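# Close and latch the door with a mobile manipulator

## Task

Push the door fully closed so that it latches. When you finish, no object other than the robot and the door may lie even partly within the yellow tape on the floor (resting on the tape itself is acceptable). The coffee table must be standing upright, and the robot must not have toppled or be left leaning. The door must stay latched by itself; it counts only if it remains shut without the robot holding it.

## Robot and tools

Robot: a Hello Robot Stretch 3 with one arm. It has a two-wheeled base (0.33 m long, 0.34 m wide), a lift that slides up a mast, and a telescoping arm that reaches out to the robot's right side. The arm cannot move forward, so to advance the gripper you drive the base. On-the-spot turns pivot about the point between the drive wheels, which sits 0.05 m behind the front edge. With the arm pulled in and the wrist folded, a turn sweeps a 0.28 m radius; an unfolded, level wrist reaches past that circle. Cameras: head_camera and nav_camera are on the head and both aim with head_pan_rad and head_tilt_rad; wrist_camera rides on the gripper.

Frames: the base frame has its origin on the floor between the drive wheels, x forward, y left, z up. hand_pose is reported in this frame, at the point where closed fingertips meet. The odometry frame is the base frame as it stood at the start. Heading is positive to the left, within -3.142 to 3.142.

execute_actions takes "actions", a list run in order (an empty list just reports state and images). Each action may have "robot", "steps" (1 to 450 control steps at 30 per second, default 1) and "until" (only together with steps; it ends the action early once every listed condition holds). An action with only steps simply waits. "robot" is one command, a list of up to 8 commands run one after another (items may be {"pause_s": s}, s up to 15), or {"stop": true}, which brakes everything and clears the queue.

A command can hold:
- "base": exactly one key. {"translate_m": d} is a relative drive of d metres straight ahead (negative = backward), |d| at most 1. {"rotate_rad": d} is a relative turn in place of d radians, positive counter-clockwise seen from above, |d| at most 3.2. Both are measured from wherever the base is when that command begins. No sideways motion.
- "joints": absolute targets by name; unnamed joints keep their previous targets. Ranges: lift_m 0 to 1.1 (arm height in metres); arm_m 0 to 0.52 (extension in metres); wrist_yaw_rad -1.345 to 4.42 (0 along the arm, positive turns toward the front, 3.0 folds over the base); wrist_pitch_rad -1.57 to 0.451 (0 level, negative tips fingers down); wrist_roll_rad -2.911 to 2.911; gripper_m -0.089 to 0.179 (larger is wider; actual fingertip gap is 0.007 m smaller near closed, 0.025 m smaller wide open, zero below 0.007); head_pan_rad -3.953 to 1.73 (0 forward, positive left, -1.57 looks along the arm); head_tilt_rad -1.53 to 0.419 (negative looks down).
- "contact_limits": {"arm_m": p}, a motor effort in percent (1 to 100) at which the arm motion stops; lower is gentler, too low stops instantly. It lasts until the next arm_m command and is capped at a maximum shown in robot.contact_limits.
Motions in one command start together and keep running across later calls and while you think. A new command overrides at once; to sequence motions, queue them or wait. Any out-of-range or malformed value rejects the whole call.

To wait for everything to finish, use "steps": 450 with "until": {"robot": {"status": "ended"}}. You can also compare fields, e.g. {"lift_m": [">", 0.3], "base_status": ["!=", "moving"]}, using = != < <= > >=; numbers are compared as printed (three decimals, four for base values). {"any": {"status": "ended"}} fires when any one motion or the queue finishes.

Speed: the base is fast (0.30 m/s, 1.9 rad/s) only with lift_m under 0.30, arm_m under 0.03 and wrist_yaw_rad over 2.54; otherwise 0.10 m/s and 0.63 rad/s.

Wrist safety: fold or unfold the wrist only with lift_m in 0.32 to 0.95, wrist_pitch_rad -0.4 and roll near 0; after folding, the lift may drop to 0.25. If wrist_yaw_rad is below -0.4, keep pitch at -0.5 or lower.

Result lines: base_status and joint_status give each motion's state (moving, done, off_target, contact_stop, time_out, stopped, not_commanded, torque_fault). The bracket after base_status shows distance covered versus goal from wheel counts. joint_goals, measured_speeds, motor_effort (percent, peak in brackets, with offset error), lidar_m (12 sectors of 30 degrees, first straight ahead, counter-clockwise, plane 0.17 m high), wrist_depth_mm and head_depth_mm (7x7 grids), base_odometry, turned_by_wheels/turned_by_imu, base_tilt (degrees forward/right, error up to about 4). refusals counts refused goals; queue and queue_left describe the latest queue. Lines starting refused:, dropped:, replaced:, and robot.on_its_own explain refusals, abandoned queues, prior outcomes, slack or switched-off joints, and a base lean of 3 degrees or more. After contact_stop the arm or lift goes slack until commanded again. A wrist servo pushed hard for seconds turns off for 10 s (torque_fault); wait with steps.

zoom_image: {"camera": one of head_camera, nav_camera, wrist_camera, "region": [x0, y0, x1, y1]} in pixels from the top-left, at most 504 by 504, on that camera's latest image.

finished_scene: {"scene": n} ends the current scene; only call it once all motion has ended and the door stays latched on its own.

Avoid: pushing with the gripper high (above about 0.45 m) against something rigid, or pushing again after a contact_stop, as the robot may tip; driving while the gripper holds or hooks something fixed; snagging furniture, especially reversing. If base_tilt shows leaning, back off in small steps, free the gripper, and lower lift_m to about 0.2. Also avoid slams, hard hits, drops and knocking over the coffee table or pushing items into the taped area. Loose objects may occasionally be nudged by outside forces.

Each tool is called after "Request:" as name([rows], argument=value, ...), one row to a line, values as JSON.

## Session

Request:
execute_actions(actions=[])

Scene clock: 0.00 s.
robot.base_odometry: x=+0.000 y=+0.000 heading=+0.000 (m, m, rad; robot's odometry frame)
robot.turned_by_wheels: +0.000 (rad since the last result)
robot.turned_by_imu: +0.000 (rad since the last result)
robot.base_tilt: forward=-1.0 right=+0.2 (deg)
robot.lidar_m: 0.75 0.79 0.75 0.77 1.02 1.45 2.65 1.61 1.33 1.08 0.76 0.73
robot.head_depth_mm: 658 661 661 662 665 666 668 / 698 694 700 700 705 704 708 / 740 742 741 747 748 752 748 / 784 788 789 793 796 798 801 / 842 848 849 850 854 853 858 / 904 906 914 914 918 920 926 / 895 913 929 935 952 965 964
robot.base_status: not_commanded
robot.joint_positions: lift_m=+0.440 arm_m=-0.001 wrist_yaw_rad=+3.125 wrist_pitch_rad=-0.644 wrist_roll_rad=-0.006 gripper_m=+0.037 head_pan_rad=-0.007 head_tilt_rad=-0.016
robot.joint_goals: lift_m=+0.440 arm_m=-0.001 wrist_yaw_rad=+3.125 wrist_pitch_rad=-0.644 wrist_roll_rad=-0.006 gripper_m=+0.037 head_pan_rad=-0.007 head_tilt_rad=-0.016
robot.joint_status: lift_m=not_commanded arm_m=not_commanded wrist_yaw_rad=not_commanded wrist_pitch_rad=not_commanded wrist_roll_rad=not_commanded gripper_m=not_commanded head_pan_rad=not_commanded head_tilt_rad=not_commanded
robot.measured_speeds: translate_m=+0.000 rotate_rad=+0.000 lift_m=+0.000 arm_m=+0.000 wrist_yaw_rad=+0.000 wrist_pitch_rad=+0.000 wrist_roll_rad=+0.000 head_pan_rad=+0.000 head_tilt_rad=+0.000
robot: refusals=0 queue=idle queue_left=0
robot.motor_effort: left_wheel=+0 right_wheel=+0 lift_m=+24 arm_m=+0 wrist_yaw_rad=+0 wrist_pitch_rad=+5 wrist_roll_rad=+0 gripper_m=+0 head_pan_rad=-1 head_tilt_rad=+1 (%)
robot.hand_pose: x=-0.0181 y=+0.0467 z=+0.4056 quat_wxyz=(+0.229, +0.670, +0.219, +0.671) (m; robot's base frame)
robot.wrist_depth_mm: - - - 914 770 694 622 / - - - 987 860 759 668 / 839 860 864 882 876 829 739 / 708 730 737 755 778 786 783 / 633 634 661 662 679 680 700 / 554 574 - - 590 606 604 / 501 - - - 527 534 539
pictures: head_camera (sideways: a quarter turn clockwise sets it upright), nav_camera (sideways: a quarter turn counterclockwise sets it upright), wrist_camera
Images, in order (width x height): head_camera 896x504, nav_camera 672x504, wrist_camera 644x364.

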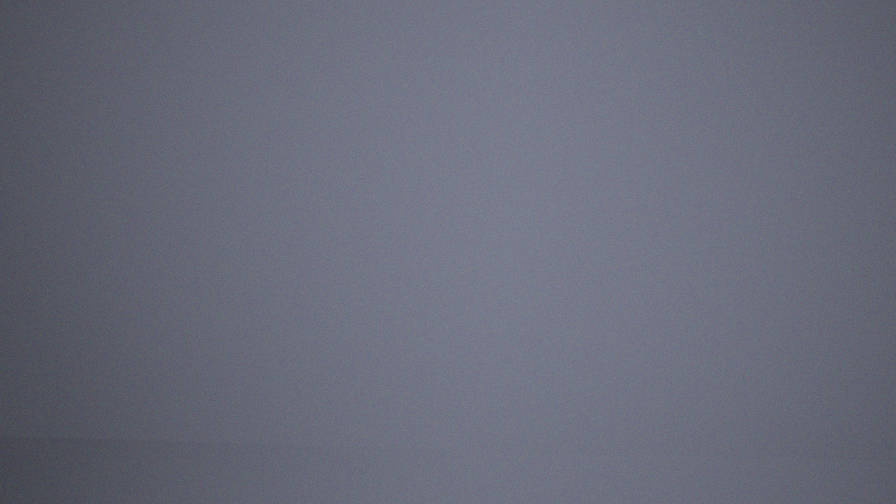

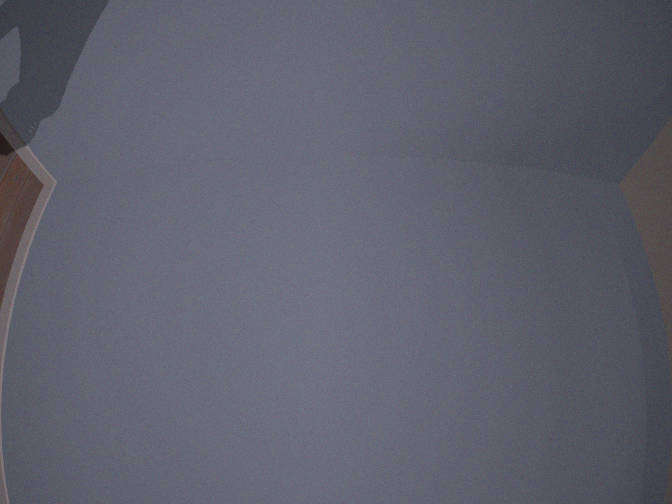

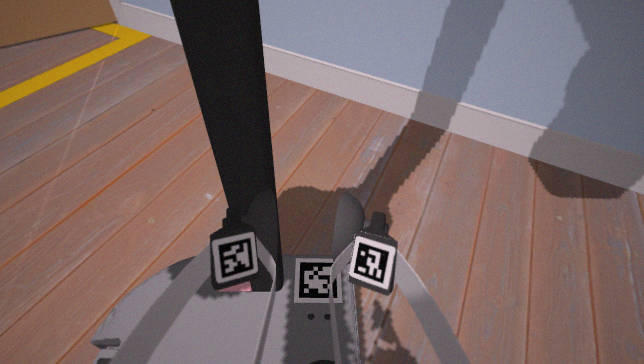

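Request:
execute_actions([
  {"robot": {"joints": {"lift_m": 0.27, "wrist_pitch_rad": -0.4, "wrist_yaw_rad": 3.04, "head_tilt_rad": -0.6}}, "steps": 100, "until": {"robot": {"lift_m": ["<", 0.295]}}},
  {"robot": {"base": {"rotate_rad": 3.0}}, "steps": 450, "until": {"robot": {"status": "ended"}}},
])

Scene clock: 6.80 s.
robot.base_odometry: x=+0.000 y=+0.000 heading=+3.000 (m, m, rad; robot's odometry frame)
robot.turned_by_wheels: +3.000 (rad since the last result)
robot.turned_by_imu: +3.002 (rad since the last result)
robot.base_tilt: forward=-0.9 right=-0.1 (deg)
robot.lidar_m: 1.61 1.61 1.78 1.32 0.81 0.73 0.73 0.85 0.76 0.76 0.91 1.45
robot.head_depth_mm: 1314 1420 1570 1715 1789 1457 1222 / 2645 2886 3042 2006 1772 1448 1222 / 2685 3025 3184 2290 1782 1447 1218 / 2812 3217 3252 2290 1775 1451 1216 / 3010 3244 3241 2276 1767 1440 1220 / 2781 3007 2995 2257 1782 1439 1216 / 2384 2511 2745 2287 1759 1442 1215
robot.base_status: done (rotate_rad +2.9998 of +3.0000)
robot.joint_positions: lift_m=+0.270 arm_m=-0.001 wrist_yaw_rad=+3.041 wrist_pitch_rad=-0.421 wrist_roll_rad=-0.006 gripper_m=+0.037 head_pan_rad=-0.007 head_tilt_rad=-0.593
robot.joint_goals: lift_m=+0.270 arm_m=-0.001 wrist_yaw_rad=+3.040 wrist_pitch_rad=-0.400 wrist_roll_rad=-0.006 gripper_m=+0.037 head_pan_rad=-0.007 head_tilt_rad=-0.600
robot.joint_status: lift_m=done arm_m=not_commanded wrist_yaw_rad=done wrist_pitch_rad=done wrist_roll_rad=not_commanded gripper_m=not_commanded head_pan_rad=not_commanded head_tilt_rad=done
robot.measured_speeds: translate_m=+0.000 rotate_rad=+0.000 lift_m=+0.000 arm_m=+0.000 wrist_yaw_rad=+0.000 wrist_pitch_rad=+0.000 wrist_roll_rad=+0.000 head_pan_rad=+0.000 head_tilt_rad=+0.000
robot: refusals=0 queue=done queue_left=0
robot.motor_effort: left_wheel=-4(14) right_wheel=+4(13) lift_m=+16(25) arm_m=+0(0) wrist_yaw_rad=-1(3) wrist_pitch_rad=+8(8) wrist_roll_rad=+0(0) gripper_m=+1(1) head_pan_rad=+1(0) head_tilt_rad=-2(24) (%)
robot.hand_pose: x=+0.0012 y=+0.0792 z=+0.2824 quat_wxyz=(+0.182, +0.696, +0.114, +0.685) (m; robot's base frame)
robot.wrist_depth_mm: 702 - - - - - - / 725 871 - - - - - / 730 842 910 926 961 - - / 656 673 722 707 717 743 770 / 536 547 - 566 590 596 611 / 472 - - - 480 498 507 / - - - - 420 428 433
pictures: head_camera (sideways: a quarter turn clockwise sets it upright), nav_camera (sideways: a quarter turn counterclockwise sets it upright), wrist_camera
Images, in order (width x height): head_camera 896x504, nav_camera 672x504, wrist_camera 644x364.

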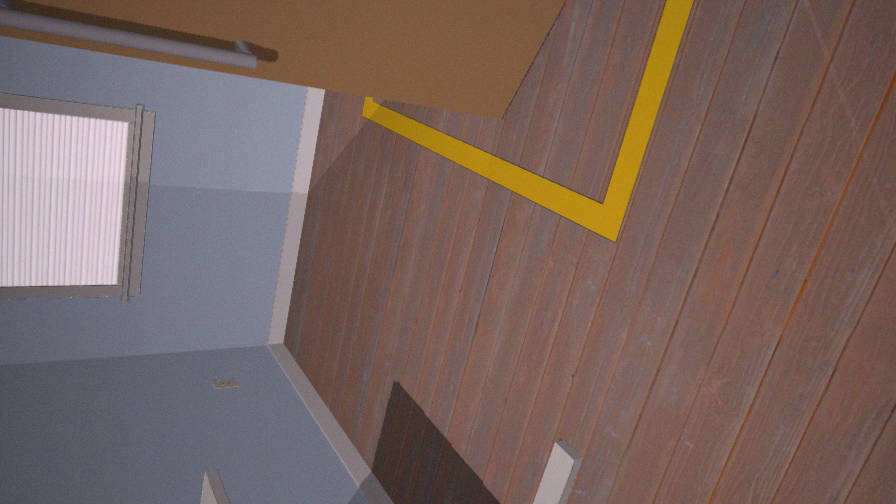

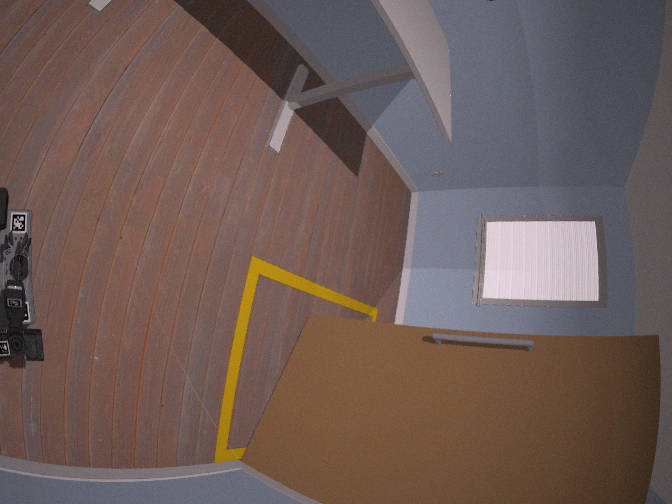

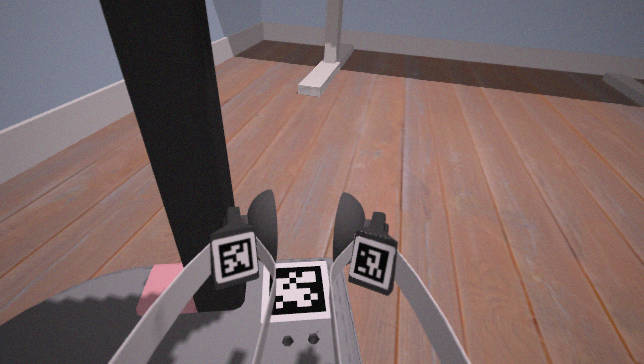

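Request:
execute_actions([
  {"robot": {"base": {"translate_m": 1.0}, "joints": {"head_pan_rad": -1.85, "head_tilt_rad": -0.65}}, "steps": 450, "until": {"robot": {"translate_m": [">", 0.6]}}},
  {"robot": {"base": {"translate_m": 1.0}}, "steps": 450, "until": {"robot": {"translate_m": [">", 0.45]}}},
  {"robot": {"base": {"translate_m": 1.0}}, "steps": 450, "until": {"robot": {"status": "ended"}}},
])

Scene clock: 16.77 s.
robot.base_odometry: x=-2.031 y=+0.290 heading=+3.000 (m, m, rad; robot's odometry frame)
robot.turned_by_wheels: +0.000 (rad since the last result)
robot.turned_by_imu: +0.010 (rad since the last result)
robot.base_tilt: forward=-0.8 right=-0.1 (deg)
robot.lidar_m: 1.11 1.24 1.11 1.11 1.10 2.25 2.55 0.56 3.68 1.13 1.24 1.11
robot.head_depth_mm: 3160 3412 2917 2136 1700 1411 1123 / 3119 3531 2916 2137 1701 1397 1193 / 3198 3658 2919 2172 1696 1391 1190 / 3217 3674 2869 2100 1667 1404 1189 / 1275 1440 1606 1671 1587 1407 1190 / 1239 1385 1603 1759 1642 1397 1189 / 1248 1411 1641 1893 1685 1395 1188
robot.base_status: done (translate_m +1.0000 of +1.0000)
robot.joint_positions: lift_m=+0.270 arm_m=-0.001 wrist_yaw_rad=+3.041 wrist_pitch_rad=-0.420 wrist_roll_rad=-0.006 gripper_m=+0.037 head_pan_rad=-1.843 head_tilt_rad=-0.643
robot.joint_goals: lift_m=+0.270 arm_m=-0.001 wrist_yaw_rad=+3.040 wrist_pitch_rad=-0.400 wrist_roll_rad=-0.006 gripper_m=+0.037 head_pan_rad=-1.850 head_tilt_rad=-0.650
robot.joint_status: lift_m=done arm_m=not_commanded wrist_yaw_rad=done wrist_pitch_rad=done wrist_roll_rad=not_commanded gripper_m=not_commanded head_pan_rad=done head_tilt_rad=done
robot.measured_speeds: translate_m=+0.000 rotate_rad=+0.000 lift_m=+0.000 arm_m=+0.000 wrist_yaw_rad=+0.000 wrist_pitch_rad=+0.000 wrist_roll_rad=+0.000 head_pan_rad=+0.000 head_tilt_rad=+0.000
robot: refusals=0 queue=done queue_left=0
robot.motor_effort: left_wheel=-5(12) right_wheel=+4(12) lift_m=+16(16) arm_m=+0(0) wrist_yaw_rad=-1(1) wrist_pitch_rad=+8(8) wrist_roll_rad=+0(0) gripper_m=-1(2) head_pan_rad=-3(33) head_tilt_rad=-3(8) (%)
robot.hand_pose: x=+0.0012 y=+0.0792 z=+0.2825 quat_wxyz=(+0.182, +0.696, +0.113, +0.685) (m; robot's base frame)
robot.wrist_depth_mm: - - - - - 998 937 / 974 - - - - - - / 854 849 912 947 960 991 - / 653 662 721 698 725 745 769 / 540 551 - 567 591 597 607 / 472 - - - 486 499 507 / - - - - 422 425 436
pictures: head_camera (sideways: a quarter turn clockwise sets it upright), nav_camera (sideways: a quarter turn counterclockwise sets it upright), wrist_camera
Images, in order (width x height): head_camera 896x504, nav_camera 672x504, wrist_camera 644x364.

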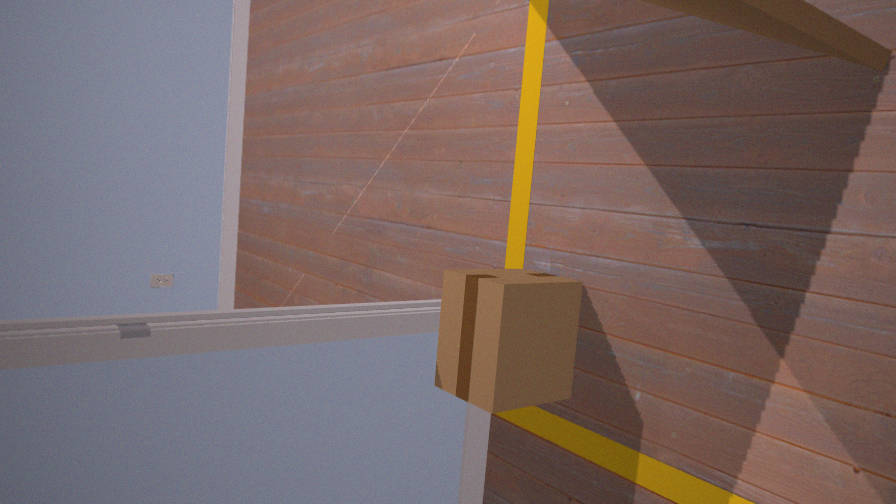

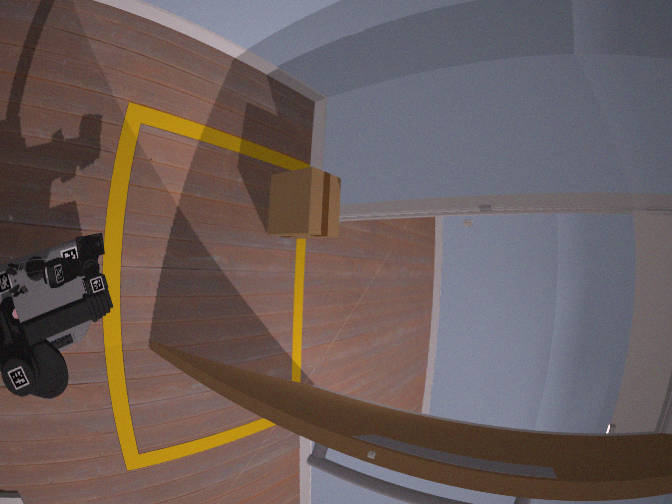

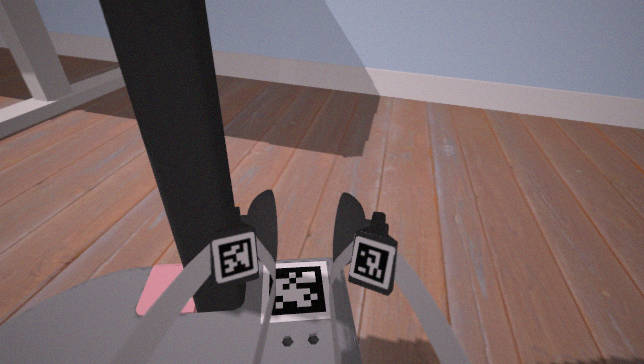

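Request:
execute_actions([
  {"robot": {"joints": {"head_pan_rad": 0.0, "head_tilt_rad": -0.85}, "base": {"rotate_rad": -1.96}}, "steps": 450, "until": {"robot": {"status": "ended"}}},
])

Scene clock: 24.27 s.
robot.base_odometry: x=-2.031 y=+0.290 heading=+1.040 (m, m, rad; robot's odometry frame)
robot.turned_by_wheels: -1.960 (rad since the last result)
robot.turned_by_imu: -1.960 (rad since the last result)
robot.base_tilt: forward=-0.9 right=+0.2 (deg)
robot.lidar_m: 1.13 1.14 1.17 1.11 1.14 1.17 1.11 1.14 1.10 2.27 2.12 0.55
robot.head_depth_mm: 3269 2642 2110 1287 1018 1268 1119 / 3262 2610 2081 1713 1457 1247 1116 / 3302 2620 2085 1706 1447 1272 1124 / 3192 2681 2072 1724 1455 1277 1126 / 3277 2665 2094 1660 1452 1267 1126 / 3207 1532 1605 1598 1473 1268 1124 / 1259 1453 1646 1648 1464 1269 1122
robot.base_status: done (rotate_rad -1.9598 of -1.9600)
robot.joint_positions: lift_m=+0.270 arm_m=-0.001 wrist_yaw_rad=+3.041 wrist_pitch_rad=-0.420 wrist_roll_rad=-0.006 gripper_m=+0.037 head_pan_rad=-0.007 head_tilt_rad=-0.840
robot.joint_goals: lift_m=+0.270 arm_m=-0.001 wrist_yaw_rad=+3.040 wrist_pitch_rad=-0.400 wrist_roll_rad=-0.006 gripper_m=+0.037 head_pan_rad=+0.000 head_tilt_rad=-0.850
robot.joint_status: lift_m=done arm_m=not_commanded wrist_yaw_rad=done wrist_pitch_rad=done wrist_roll_rad=not_commanded gripper_m=not_commanded head_pan_rad=done head_tilt_rad=done
robot.measured_speeds: translate_m=+0.000 rotate_rad=+0.000 lift_m=+0.000 arm_m=+0.000 wrist_yaw_rad=+0.000 wrist_pitch_rad=+0.000 wrist_roll_rad=+0.000 head_pan_rad=+0.000 head_tilt_rad=+0.000
robot: refusals=0 queue=done queue_left=0
robot.motor_effort: left_wheel=+5(18) right_wheel=-4(12) lift_m=+16(16) arm_m=+0(0) wrist_yaw_rad=-1(1) wrist_pitch_rad=+8(8) wrist_roll_rad=+0(0) gripper_m=+0(0) head_pan_rad=+2(33) head_tilt_rad=-4(15) (%)
robot.hand_pose: x=+0.0012 y=+0.0792 z=+0.2825 quat_wxyz=(+0.182, +0.696, +0.113, +0.685) (m; robot's base frame)
robot.wrist_depth_mm: 984 - - - - - - / - - - - - - - / 854 846 900 925 944 985 - / 655 685 712 706 723 758 755 / 540 548 - 568 583 597 607 / 473 - - - 481 500 506 / - - - - 418 427 437
pictures: head_camera (sideways: a quarter turn clockwise sets it upright), nav_camera (sideways: a quarter turn counterclockwise sets it upright), wrist_camera
Images, in order (width x height): head_camera 896x504, nav_camera 672x504, wrist_camera 644x364.

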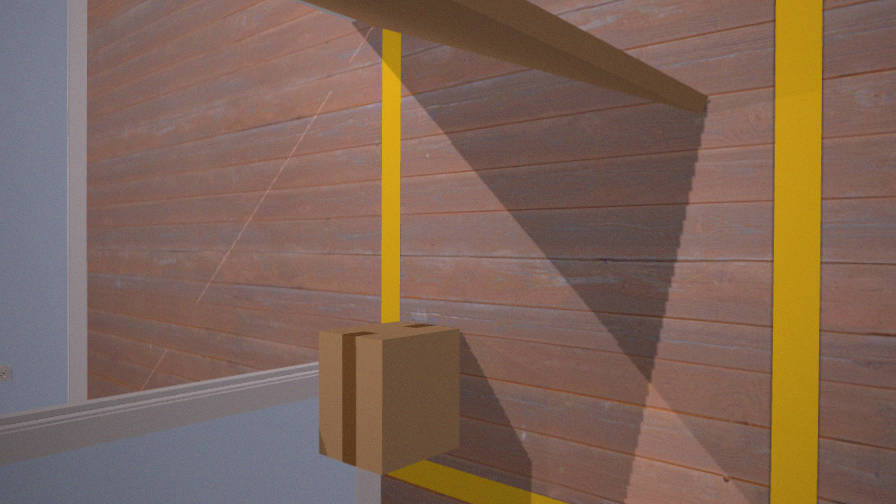

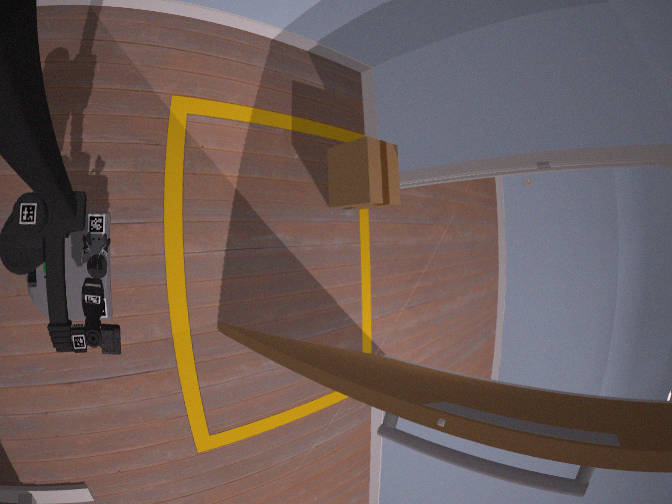

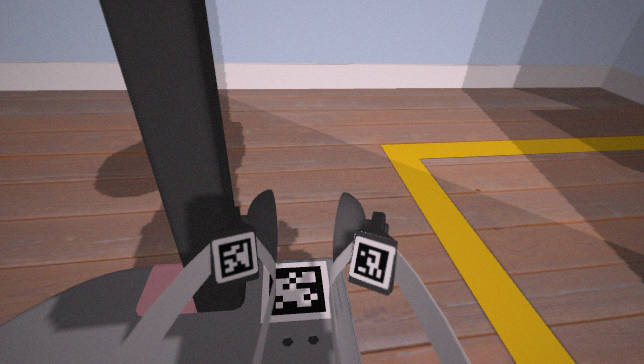

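Request:
execute_actions([
  {"robot": [{"base": {"translate_m": 0.5}, "joints": {"head_tilt_rad": -1.0}}, {"base": {"translate_m": 0.69}}, {"base": {"rotate_rad": 1.77}}, {"base": {"translate_m": 0.12}}], "steps": 450, "until": {"robot": {"status": "ended"}}},
])

Scene clock: 39.07 s.
robot.base_odometry: x=-1.542 y=+1.355 heading=+2.810 (m, m, rad; robot's odometry frame)
robot.turned_by_wheels: +1.770 (rad since the last result)
robot.turned_by_imu: +1.778 (rad since the last result)
robot.base_tilt: forward=-0.8 right=+0.0 (deg)
robot.lidar_m: 0.15 1.15 1.78 2.28 0.58 0.56 0.58 0.82 2.51 2.50 0.18 0.15
robot.head_depth_mm: 920 1093 1273 1219 1053 1026 1099 / 949 1120 1382 1533 1325 967 1096 / 965 1148 1431 1526 1055 949 1099 / 989 1193 1475 1529 1356 994 1117 / 1011 1217 1544 1539 1361 1215 1124 / 1040 1253 1595 1533 1355 1219 1108 / 1059 1288 1647 1519 1361 1220 1106
robot.base_status: done (translate_m +0.1200 of +0.1200)
robot.joint_positions: lift_m=+0.270 arm_m=-0.001 wrist_yaw_rad=+3.041 wrist_pitch_rad=-0.420 wrist_roll_rad=-0.006 gripper_m=+0.037 head_pan_rad=-0.007 head_tilt_rad=-0.989
robot.joint_goals: lift_m=+0.270 arm_m=-0.001 wrist_yaw_rad=+3.040 wrist_pitch_rad=-0.400 wrist_roll_rad=-0.006 gripper_m=+0.037 head_pan_rad=+0.000 head_tilt_rad=-1.000
robot.joint_status: lift_m=done arm_m=not_commanded wrist_yaw_rad=done wrist_pitch_rad=done wrist_roll_rad=not_commanded gripper_m=not_commanded head_pan_rad=done head_tilt_rad=done
robot.measured_speeds: translate_m=+0.000 rotate_rad=+0.000 lift_m=+0.000 arm_m=+0.000 wrist_yaw_rad=+0.000 wrist_pitch_rad=+0.000 wrist_roll_rad=+0.000 head_pan_rad=+0.000 head_tilt_rad=+0.000
robot: refusals=0 queue=done queue_left=0
robot.motor_effort: left_wheel=-5(14) right_wheel=+4(14) lift_m=+16(16) arm_m=-1(0) wrist_yaw_rad=-1(0) wrist_pitch_rad=+8(8) wrist_roll_rad=+0(0) gripper_m=-1(0) head_pan_rad=+2(3) head_tilt_rad=-4(15) (%)
robot.hand_pose: x=+0.0013 y=+0.0792 z=+0.2826 quat_wxyz=(+0.182, +0.696, +0.113, +0.685) (m; robot's base frame)
robot.wrist_depth_mm: 473 - - - - - - / 496 574 - - - - - / 515 616 889 927 968 991 - / 538 634 722 715 724 761 759 / 524 545 - 578 592 592 602 / 476 - - - 482 500 505 / - - - - 418 426 168
pictures: head_camera (sideways: a quarter turn clockwise sets it upright), nav_camera (sideways: a quarter turn counterclockwise sets it upright), wrist_camera
Images, in order (width x height): head_camera 896x504, nav_camera 672x504, wrist_camera 644x364.

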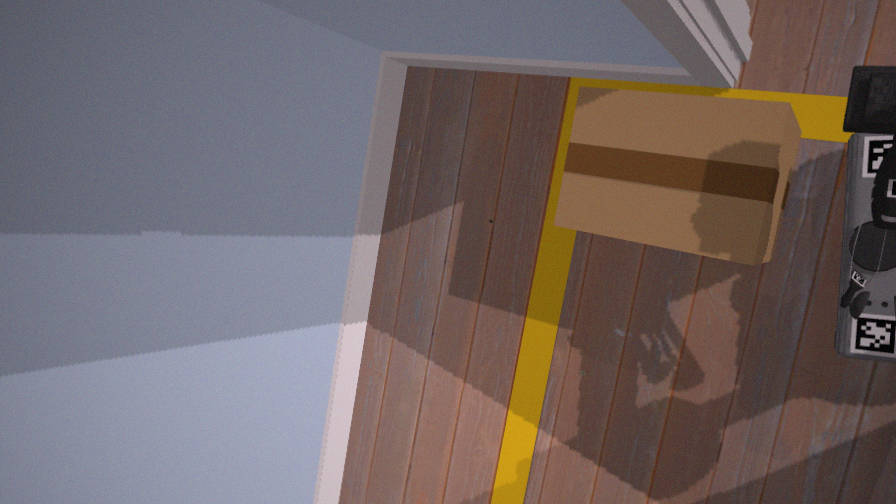

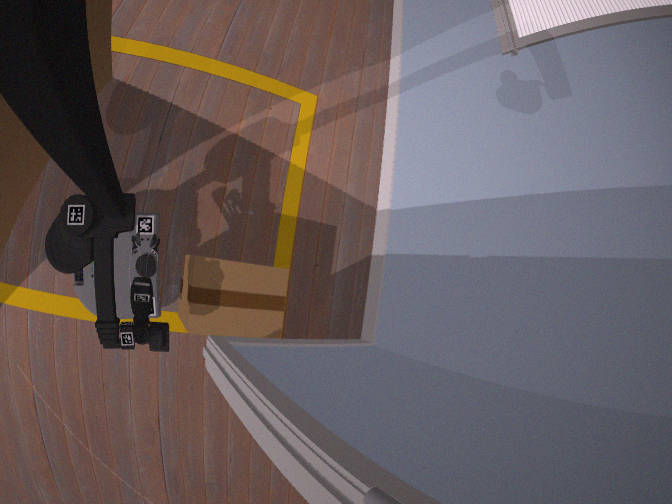

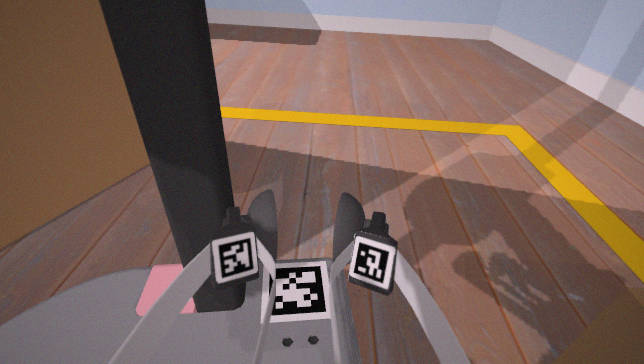

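Request:
execute_actions([
  {"robot": {"base": {"translate_m": 0.6}}, "steps": 450, "until": {"robot": {"status": "ended"}}},
])

Scene clock: 44.47 s.
robot.base_odometry: x=-2.109 y=+1.551 heading=+2.810 (m, m, rad; robot's odometry frame)
robot.turned_by_wheels: +0.000 (rad since the last result)
robot.turned_by_imu: -0.001 (rad since the last result)
robot.base_tilt: forward=-0.9 right=+0.0 (deg)
robot.lidar_m: - 0.56 0.77 2.19 2.39 1.08 1.12 0.42 0.34 0.20 0.15 -
robot.head_depth_mm: 378 448 548 705 982 1163 1060 / 387 459 565 737 1006 973 886 / 395 471 583 766 1041 950 877 / 405 485 603 803 1125 977 897 / 414 498 627 844 1261 1216 1132 / 425 513 648 883 1287 1219 1104 / 434 529 674 931 1313 1211 1103
robot.base_status: done (translate_m +0.5999 of +0.6000)
robot.joint_positions: lift_m=+0.270 arm_m=-0.001 wrist_yaw_rad=+3.041 wrist_pitch_rad=-0.420 wrist_roll_rad=-0.006 gripper_m=+0.037 head_pan_rad=-0.006 head_tilt_rad=-0.991
robot.joint_goals: lift_m=+0.270 arm_m=-0.001 wrist_yaw_rad=+3.040 wrist_pitch_rad=-0.400 wrist_roll_rad=-0.006 gripper_m=+0.037 head_pan_rad=+0.000 head_tilt_rad=-1.000
robot.joint_status: lift_m=done arm_m=not_commanded wrist_yaw_rad=done wrist_pitch_rad=done wrist_roll_rad=not_commanded gripper_m=not_commanded head_pan_rad=done head_tilt_rad=done
robot.measured_speeds: translate_m=+0.000 rotate_rad=+0.000 lift_m=+0.000 arm_m=+0.000 wrist_yaw_rad=+0.000 wrist_pitch_rad=+0.000 wrist_roll_rad=+0.000 head_pan_rad=+0.000 head_tilt_rad=+0.000
robot: refusals=0 queue=done queue_left=0
robot.motor_effort: left_wheel=+0(17) right_wheel=+17(73) lift_m=+16(17) arm_m=-1(1) wrist_yaw_rad=-1(1) wrist_pitch_rad=+8(8) wrist_roll_rad=+0(0) gripper_m=+0(0) head_pan_rad=+2(3) head_tilt_rad=-3(4) (%)
robot.hand_pose: x=+0.0014 y=+0.0792 z=+0.2827 quat_wxyz=(+0.182, +0.696, +0.113, +0.685) (m; robot's base frame)
robot.wrist_depth_mm: - - - - - 888 558 / - - - - - 851 553 / 850 860 900 964 952 794 544 / 661 678 724 699 743 717 535 / 544 540 - 567 594 595 516 / 470 - - - 484 494 491 / - - - - 419 130 132
pictures: head_camera (sideways: a quarter turn clockwise sets it upright), nav_camera (sideways: a quarter turn counterclockwise sets it upright), wrist_camera
Images, in order (width x height): head_camera 896x504, nav_camera 672x504, wrist_camera 644x364.

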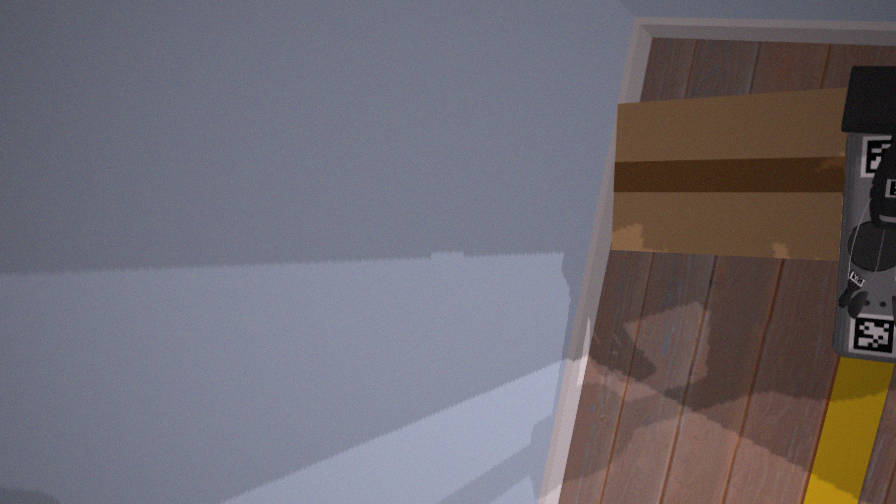

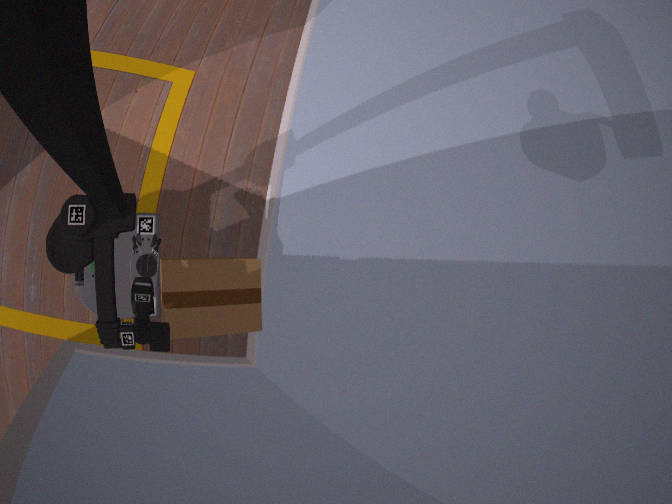

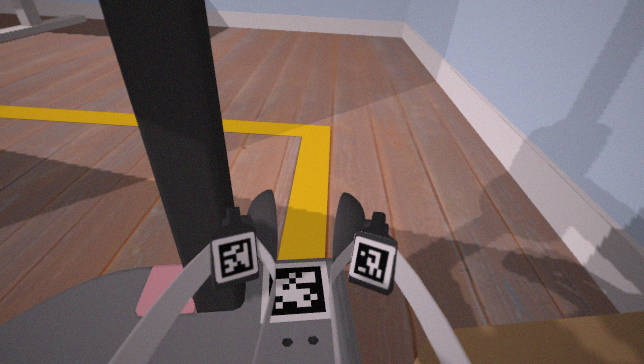

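Request:
execute_actions([
  {"robot": [{"base": {"translate_m": -0.14}, "joints": {"head_pan_rad": -1.3, "head_tilt_rad": -1.0}}, {"base": {"rotate_rad": -1.2}}], "steps": 450, "until": {"robot": {"status": "ended"}}},
  {"robot": {"base": {"translate_m": -1.0}}, "steps": 450, "until": {"robot": {"translate_m": ["<", -0.5]}}},
  {"robot": {"base": {"translate_m": -0.575}}, "steps": 450, "until": {"robot": {"translate_m": ["<", -0.5]}}},
  {"robot": {"joints": {"arm_m": 0.1}}, "steps": 450, "until": {"robot": {"status": "ended"}}},
])

Scene clock: 76.27 s.
robot.base_odometry: x=-1.934 y=+0.429 heading=+1.610 (m, m, rad; robot's odometry frame)
robot.turned_by_wheels: -1.200 (rad since the last result)
robot.turned_by_imu: -1.203 (rad since the last result)
robot.base_tilt: forward=-0.9 right=+0.0 (deg)
robot.lidar_m: 1.14 1.17 1.13 1.17 1.33 1.27 1.33 1.19 2.65 1.79 0.40 1.36
robot.head_depth_mm: 2165 2055 1748 1524 1357 1205 1097 / 1912 2063 1747 1519 1344 1211 - / 457 570 1706 1517 1348 1217 - / 354 429 557 776 1284 1208 1113 / 448 611 928 1475 1358 1215 1105 / 887 1911 1757 1543 1358 1225 1098 / 2518 2081 1760 1541 1367 1226 1111
robot.base_status: done (translate_m -0.5750 of -0.5750)
robot.joint_positions: lift_m=+0.270 arm_m=+0.100 wrist_yaw_rad=+3.041 wrist_pitch_rad=-0.420 wrist_roll_rad=-0.006 gripper_m=+0.037 head_pan_rad=-1.294 head_tilt_rad=-0.991
robot.joint_goals: lift_m=+0.270 arm_m=+0.100 wrist_yaw_rad=+3.040 wrist_pitch_rad=-0.400 wrist_roll_rad=-0.006 gripper_m=+0.037 head_pan_rad=-1.300 head_tilt_rad=-1.000
robot.joint_status: lift_m=done arm_m=done wrist_yaw_rad=done wrist_pitch_rad=done wrist_roll_rad=not_commanded gripper_m=not_commanded head_pan_rad=done head_tilt_rad=done
robot.measured_speeds: translate_m=+0.000 rotate_rad=+0.000 lift_m=+0.000 arm_m=+0.000 wrist_yaw_rad=+0.000 wrist_pitch_rad=+0.000 wrist_roll_rad=+0.000 head_pan_rad=+0.000 head_tilt_rad=+0.000
robot: refusals=0 queue=done queue_left=0
robot.motor_effort: left_wheel=+5(15) right_wheel=-3(16) lift_m=+16(16) arm_m=+3(6) wrist_yaw_rad=-1(1) wrist_pitch_rad=+8(8) wrist_roll_rad=+0(0) gripper_m=+1(1) head_pan_rad=-3(30) head_tilt_rad=-4(5) (%)
robot.hand_pose: x=+0.0014 y=-0.0216 z=+0.2827 quat_wxyz=(+0.182, +0.696, +0.113, +0.686) (m; robot's base frame)
robot.wrist_depth_mm: - - - - - - 950 / - - - - - - - / 844 872 907 952 964 - - / 660 676 721 710 733 755 778 / 559 - - - 591 595 610 / - - - - 486 496 502 / - - - - 415 429 430
pictures: head_camera (sideways: a quarter turn clockwise sets it upright), nav_camera (sideways: a quarter turn counterclockwise sets it upright), wrist_camera
Images, in order (width x height): head_camera 896x504, nav_camera 672x504, wrist_camera 644x364.

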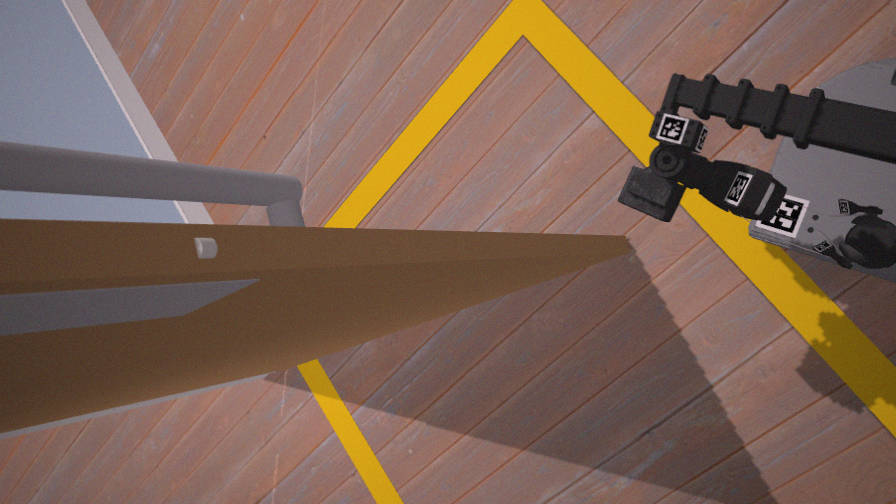

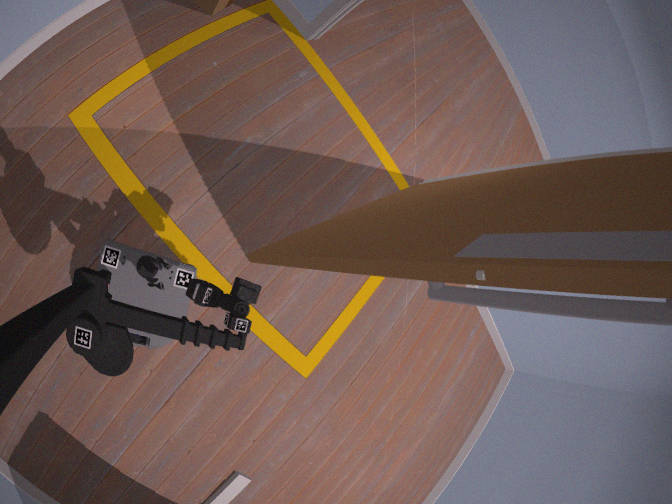

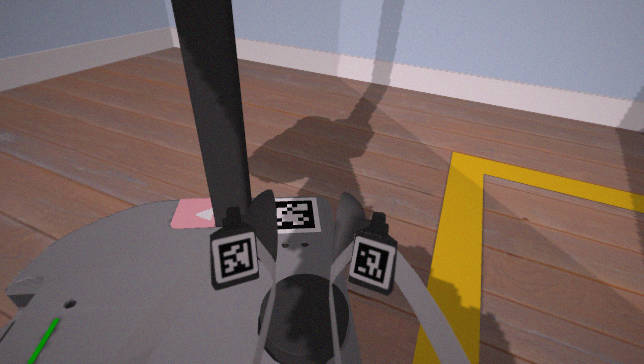

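Request:
execute_actions([
  {"robot": {"joints": {"arm_m": 0.25}, "base": {"rotate_rad": 0.05}}, "steps": 200, "until": {"robot": {"arm_m": [">", 0.225], "base_status": ["!=", "moving"]}}},
  {"robot": {"base": {"translate_m": 0.7}}, "steps": 300, "until": {"robot": {"translate_m": [">", 0.36]}}},
])

Scene clock: 83.53 s.
robot.base_odometry: x=-1.967 y=+0.791 heading=+1.660 (m, m, rad; robot's odometry frame)
robot.turned_by_wheels: +0.050 (rad since the last result)
robot.turned_by_imu: +0.048 (rad since the last result)
robot.base_tilt: forward=-1.0 right=+1.0 (deg)
robot.lidar_m: 0.78 0.84 0.94 0.98 1.39 1.58 1.54 2.34 2.84 0.26 0.33 0.95
robot.head_depth_mm: 1487 357 409 1519 1346 1217 1098 / - 1798 1712 1447 1399 1215 - / 560 - 321 409 645 1200 - / 2388 1960 1711 1509 1337 1202 1118 / 2519 2065 1749 1526 1360 1219 1102 / 2500 2046 1761 1531 1357 1222 1099 / 2507 2059 1774 1533 1356 1220 1104
robot.base_status: moving (translate_m +0.3630 of +0.7000)
robot.joint_positions: lift_m=+0.270 arm_m=+0.250 wrist_yaw_rad=+3.046 wrist_pitch_rad=-0.418 wrist_roll_rad=-0.006 gripper_m=+0.037 head_pan_rad=-1.294 head_tilt_rad=-0.991
robot.joint_goals: lift_m=+0.270 arm_m=+0.250 wrist_yaw_rad=+3.040 wrist_pitch_rad=-0.400 wrist_roll_rad=-0.006 gripper_m=+0.037 head_pan_rad=-1.300 head_tilt_rad=-1.000
robot.joint_status: lift_m=done arm_m=done wrist_yaw_rad=done wrist_pitch_rad=done wrist_roll_rad=not_commanded gripper_m=not_commanded head_pan_rad=done head_tilt_rad=done
robot.measured_speeds: translate_m=+0.100 rotate_rad=+0.000 lift_m=+0.000 arm_m=+0.000 wrist_yaw_rad=+0.000 wrist_pitch_rad=+0.000 wrist_roll_rad=+0.000 head_pan_rad=+0.000 head_tilt_rad=+0.000
robot: refusals=0 queue=running queue_left=0
robot.motor_effort: left_wheel=+0(30) right_wheel=+8(49) lift_m=+16(17) arm_m=+2(3) wrist_yaw_rad=-4(7) wrist_pitch_rad=+7(8) wrist_roll_rad=-1(0) gripper_m=+1(0) head_pan_rad=-3(3) head_tilt_rad=-3(4) (%)
robot.hand_pose: x=+0.0001 y=-0.1714 z=+0.2831 quat_wxyz=(+0.179, +0.696, +0.114, +0.686) (m; robot's base frame)
robot.wrist_depth_mm: - - - - - 983 904 / - - - - - - 955 / 865 880 946 952 970 - - / 659 - - 723 734 751 48 / 559 - - - 591 572 47 / - - - - 486 60 48 / - - - - 418 62 49
pictures: head_camera (sideways: a quarter turn clockwise sets it upright), nav_camera (sideways: a quarter turn counterclockwise sets it upright), wrist_camera
Images, in order (width x height): head_camera 896x504, nav_camera 672x504, wrist_camera 644x364.

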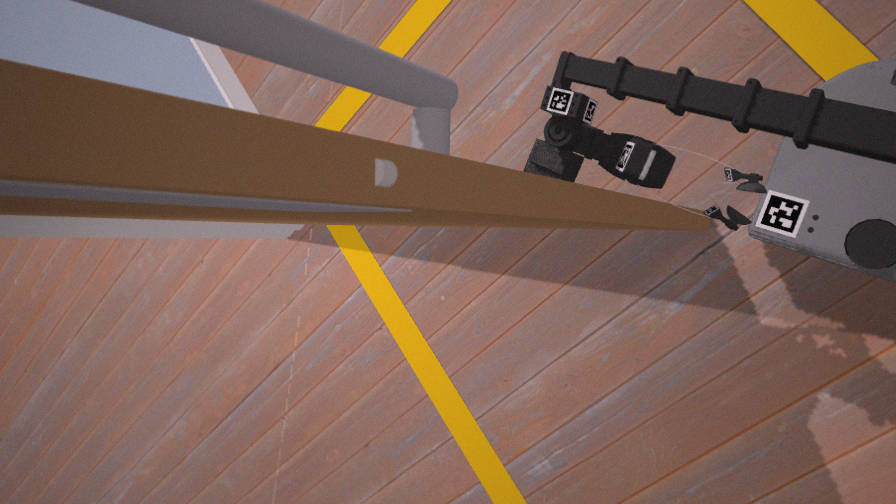

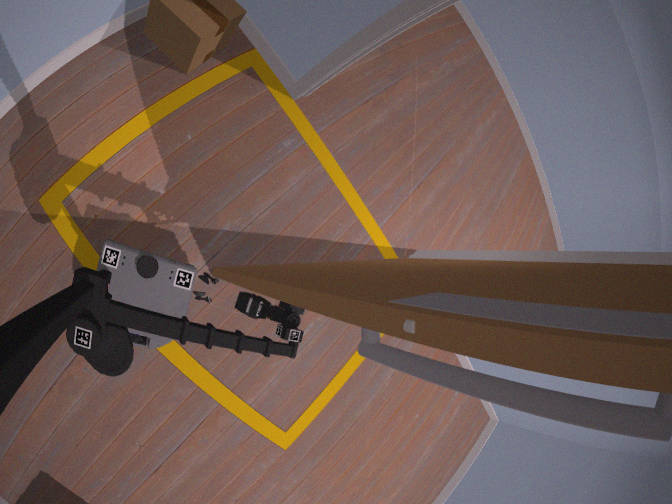

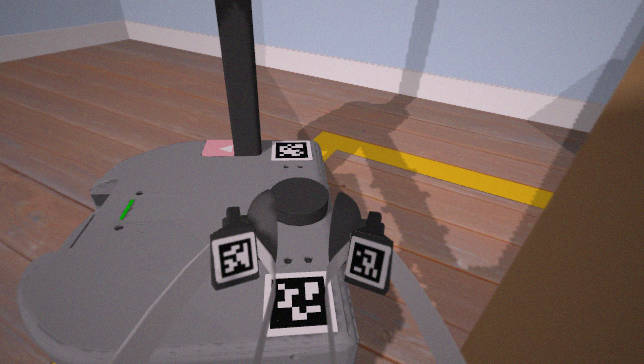

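Request:
execute_actions(actions=[])

Scene clock: 85.87 s.
robot.base_odometry: x=-1.987 y=+1.023 heading=+1.660 (m, m, rad; robot's odometry frame)
robot.turned_by_wheels: +0.000 (rad since the last result)
robot.turned_by_imu: +0.001 (rad since the last result)
robot.base_tilt: forward=-0.8 right=-0.8 (deg)
robot.lidar_m: 0.55 0.56 0.81 0.85 1.20 1.78 1.76 2.64 2.52 0.22 0.22 0.74
robot.head_depth_mm: 1165 1460 330 1472 1344 1207 1099 / 424 851 1631 486 1400 1205 - / - - 337 411 845 1204 - / 2472 2052 1699 1475 1311 1181 1123 / 2531 2059 1753 1529 1363 1219 1102 / 2489 2071 1766 1526 1363 1216 1110 / 2517 2057 1755 1523 1336 1217 1106
robot.base_status: moving (translate_m +0.5963 of +0.7000)
robot.joint_positions: lift_m=+0.270 arm_m=+0.250 wrist_yaw_rad=+3.042 wrist_pitch_rad=-0.418 wrist_roll_rad=-0.006 gripper_m=+0.037 head_pan_rad=-1.294 head_tilt_rad=-0.991
robot.joint_goals: lift_m=+0.270 arm_m=+0.250 wrist_yaw_rad=+3.040 wrist_pitch_rad=-0.400 wrist_roll_rad=-0.006 gripper_m=+0.037 head_pan_rad=-1.300 head_tilt_rad=-1.000
robot.joint_status: lift_m=done arm_m=done wrist_yaw_rad=done wrist_pitch_rad=done wrist_roll_rad=not_commanded gripper_m=not_commanded head_pan_rad=done head_tilt_rad=done
robot.measured_speeds: translate_m=+0.100 rotate_rad=+0.001 lift_m=+0.000 arm_m=+0.000 wrist_yaw_rad=+0.000 wrist_pitch_rad=+0.000 wrist_roll_rad=+0.000 head_pan_rad=+0.000 head_tilt_rad=+0.000
robot: refusals=0 queue=running queue_left=0
robot.motor_effort: left_wheel=+0(3) right_wheel=+6(13) lift_m=+16(16) arm_m=+2(2) wrist_yaw_rad=-1(4) wrist_pitch_rad=+7(7) wrist_roll_rad=+0(1) gripper_m=+0(2) head_pan_rad=-3(3) head_tilt_rad=-3(4) (%)
robot.hand_pose: x=+0.0010 y=-0.1715 z=+0.2831 quat_wxyz=(+0.181, +0.696, +0.113, +0.686) (m; robot's base frame)
robot.wrist_depth_mm: - - - - 997 75 54 / - - - - - 76 55 / 845 881 972 947 968 77 56 / 659 - - 725 731 78 56 / 557 - - - 545 79 57 / - - - - 117 80 57 / - - - - 152 81 58
pictures: head_camera (sideways: a quarter turn clockwise sets it upright), nav_camera (sideways: a quarter turn counterclockwise sets it upright), wrist_camera
Images, in order (width x height): head_camera 896x504, nav_camera 672x504, wrist_camera 644x364.

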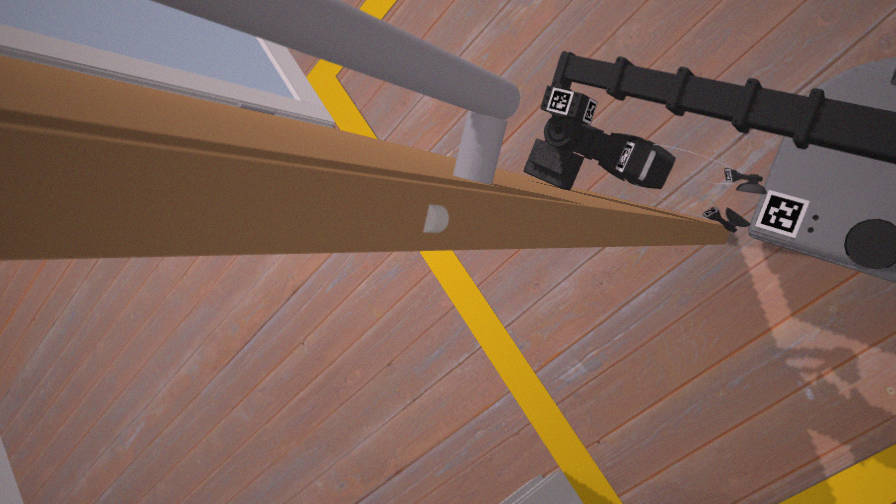

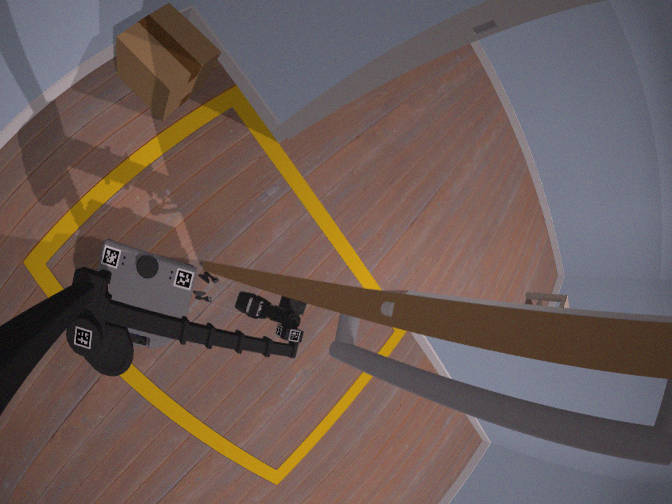

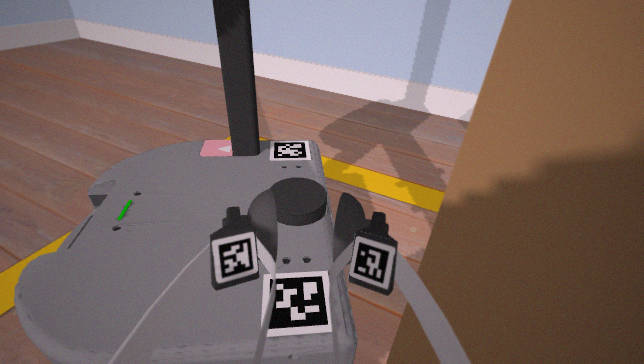

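Request:
execute_actions([
  {"steps": 60, "until": {"robot": {"status": "ended"}}},
  {"robot": {"base": {"rotate_rad": 0.62}, "joints": {"arm_m": 0.3, "head_pan_rad": -1.5, "head_tilt_rad": -0.9}}, "steps": 150, "until": {"robot": {"status": "ended"}}},
])

Scene clock: 90.40 s.
robot.base_odometry: x=-1.997 y=+1.126 heading=+2.280 (m, m, rad; robot's odometry frame)
robot.turned_by_wheels: +0.620 (rad since the last result)
robot.turned_by_imu: +0.619 (rad since the last result)
robot.base_tilt: forward=-0.7 right=+0.1 (deg)
robot.lidar_m: 0.48 0.76 0.82 1.26 1.87 1.87 2.88 1.73 0.78 0.59 0.58 0.45
robot.head_depth_mm: 582 696 874 1169 1414 1241 1112 / 559 667 822 1074 1355 1237 1131 / 539 636 779 1006 1251 1226 1145 / 497 582 724 932 1245 1244 1127 / 490 586 704 921 1286 1249 1110 / 507 629 778 975 1302 1246 1105 / 542 635 761 942 1225 1243 1100
robot.base_status: done (rotate_rad +0.6198 of +0.6200)
robot.joint_positions: lift_m=+0.270 arm_m=+0.300 wrist_yaw_rad=+3.038 wrist_pitch_rad=-0.418 wrist_roll_rad=-0.006 gripper_m=+0.037 head_pan_rad=-1.493 head_tilt_rad=-0.902
robot.joint_goals: lift_m=+0.270 arm_m=+0.300 wrist_yaw_rad=+3.040 wrist_pitch_rad=-0.400 wrist_roll_rad=-0.006 gripper_m=+0.037 head_pan_rad=-1.500 head_tilt_rad=-0.900
robot.joint_status: lift_m=done arm_m=done wrist_yaw_rad=done wrist_pitch_rad=done wrist_roll_rad=not_commanded gripper_m=not_commanded head_pan_rad=done head_tilt_rad=done
robot.measured_speeds: translate_m=+0.000 rotate_rad=+0.000 lift_m=+0.000 arm_m=+0.000 wrist_yaw_rad=+0.000 wrist_pitch_rad=+0.000 wrist_roll_rad=+0.000 head_pan_rad=+0.000 head_tilt_rad=+0.000
robot: refusals=0 queue=done queue_left=0
robot.motor_effort: left_wheel=-5(25) right_wheel=+5(38) lift_m=+16(17) arm_m=+3(5) wrist_yaw_rad=+1(6) wrist_pitch_rad=+7(7) wrist_roll_rad=-1(0) gripper_m=+1(0) head_pan_rad=-3(20) head_tilt_rad=+1(9) (%)
robot.hand_pose: x=+0.0019 y=-0.2215 z=+0.2831 quat_wxyz=(+0.182, +0.696, +0.111, +0.685) (m; robot's base frame)
robot.wrist_depth_mm: - - - - - 878 704 / - - - - - 903 728 / 846 924 991 992 952 905 740 / 665 - - 709 739 761 727 / 547 - - - 601 604 610 / 454 - - - 483 499 496 / 397 - - 415 425 431 422
pictures: head_camera (sideways: a quarter turn clockwise sets it upright), nav_camera (sideways: a quarter turn counterclockwise sets it upright), wrist_camera
Images, in order (width x height): head_camera 896x504, nav_camera 672x504, wrist_camera 644x364.

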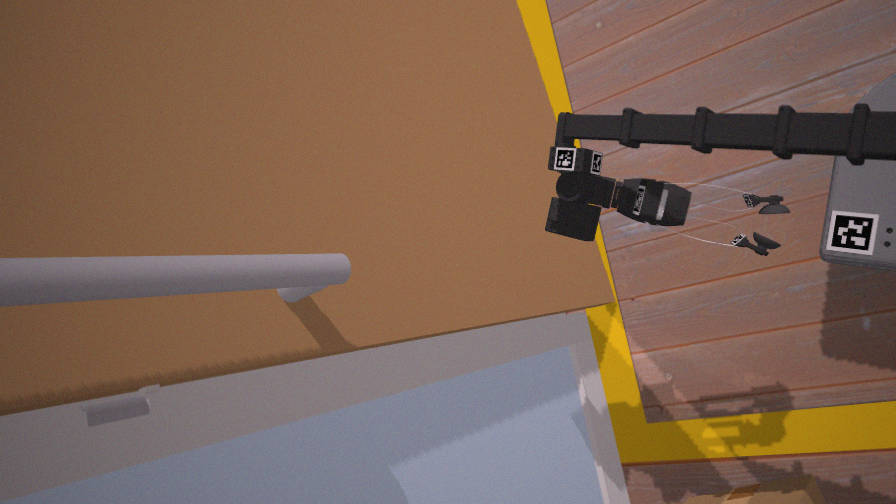

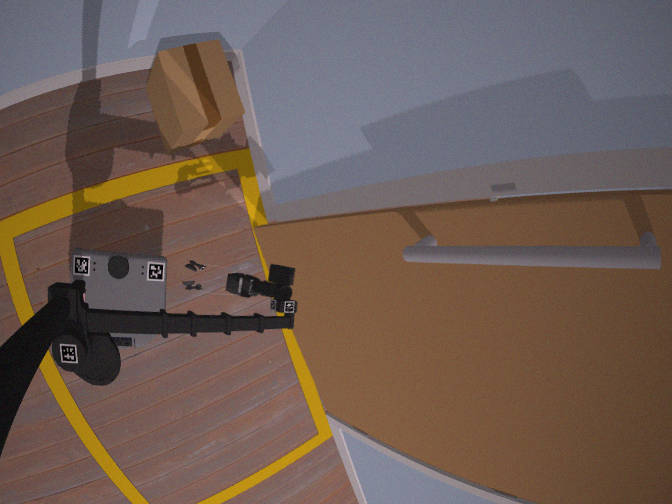

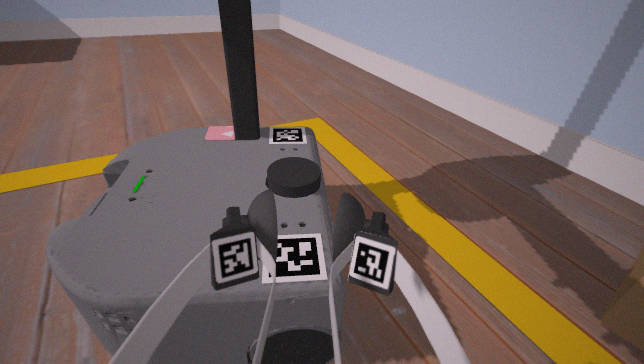

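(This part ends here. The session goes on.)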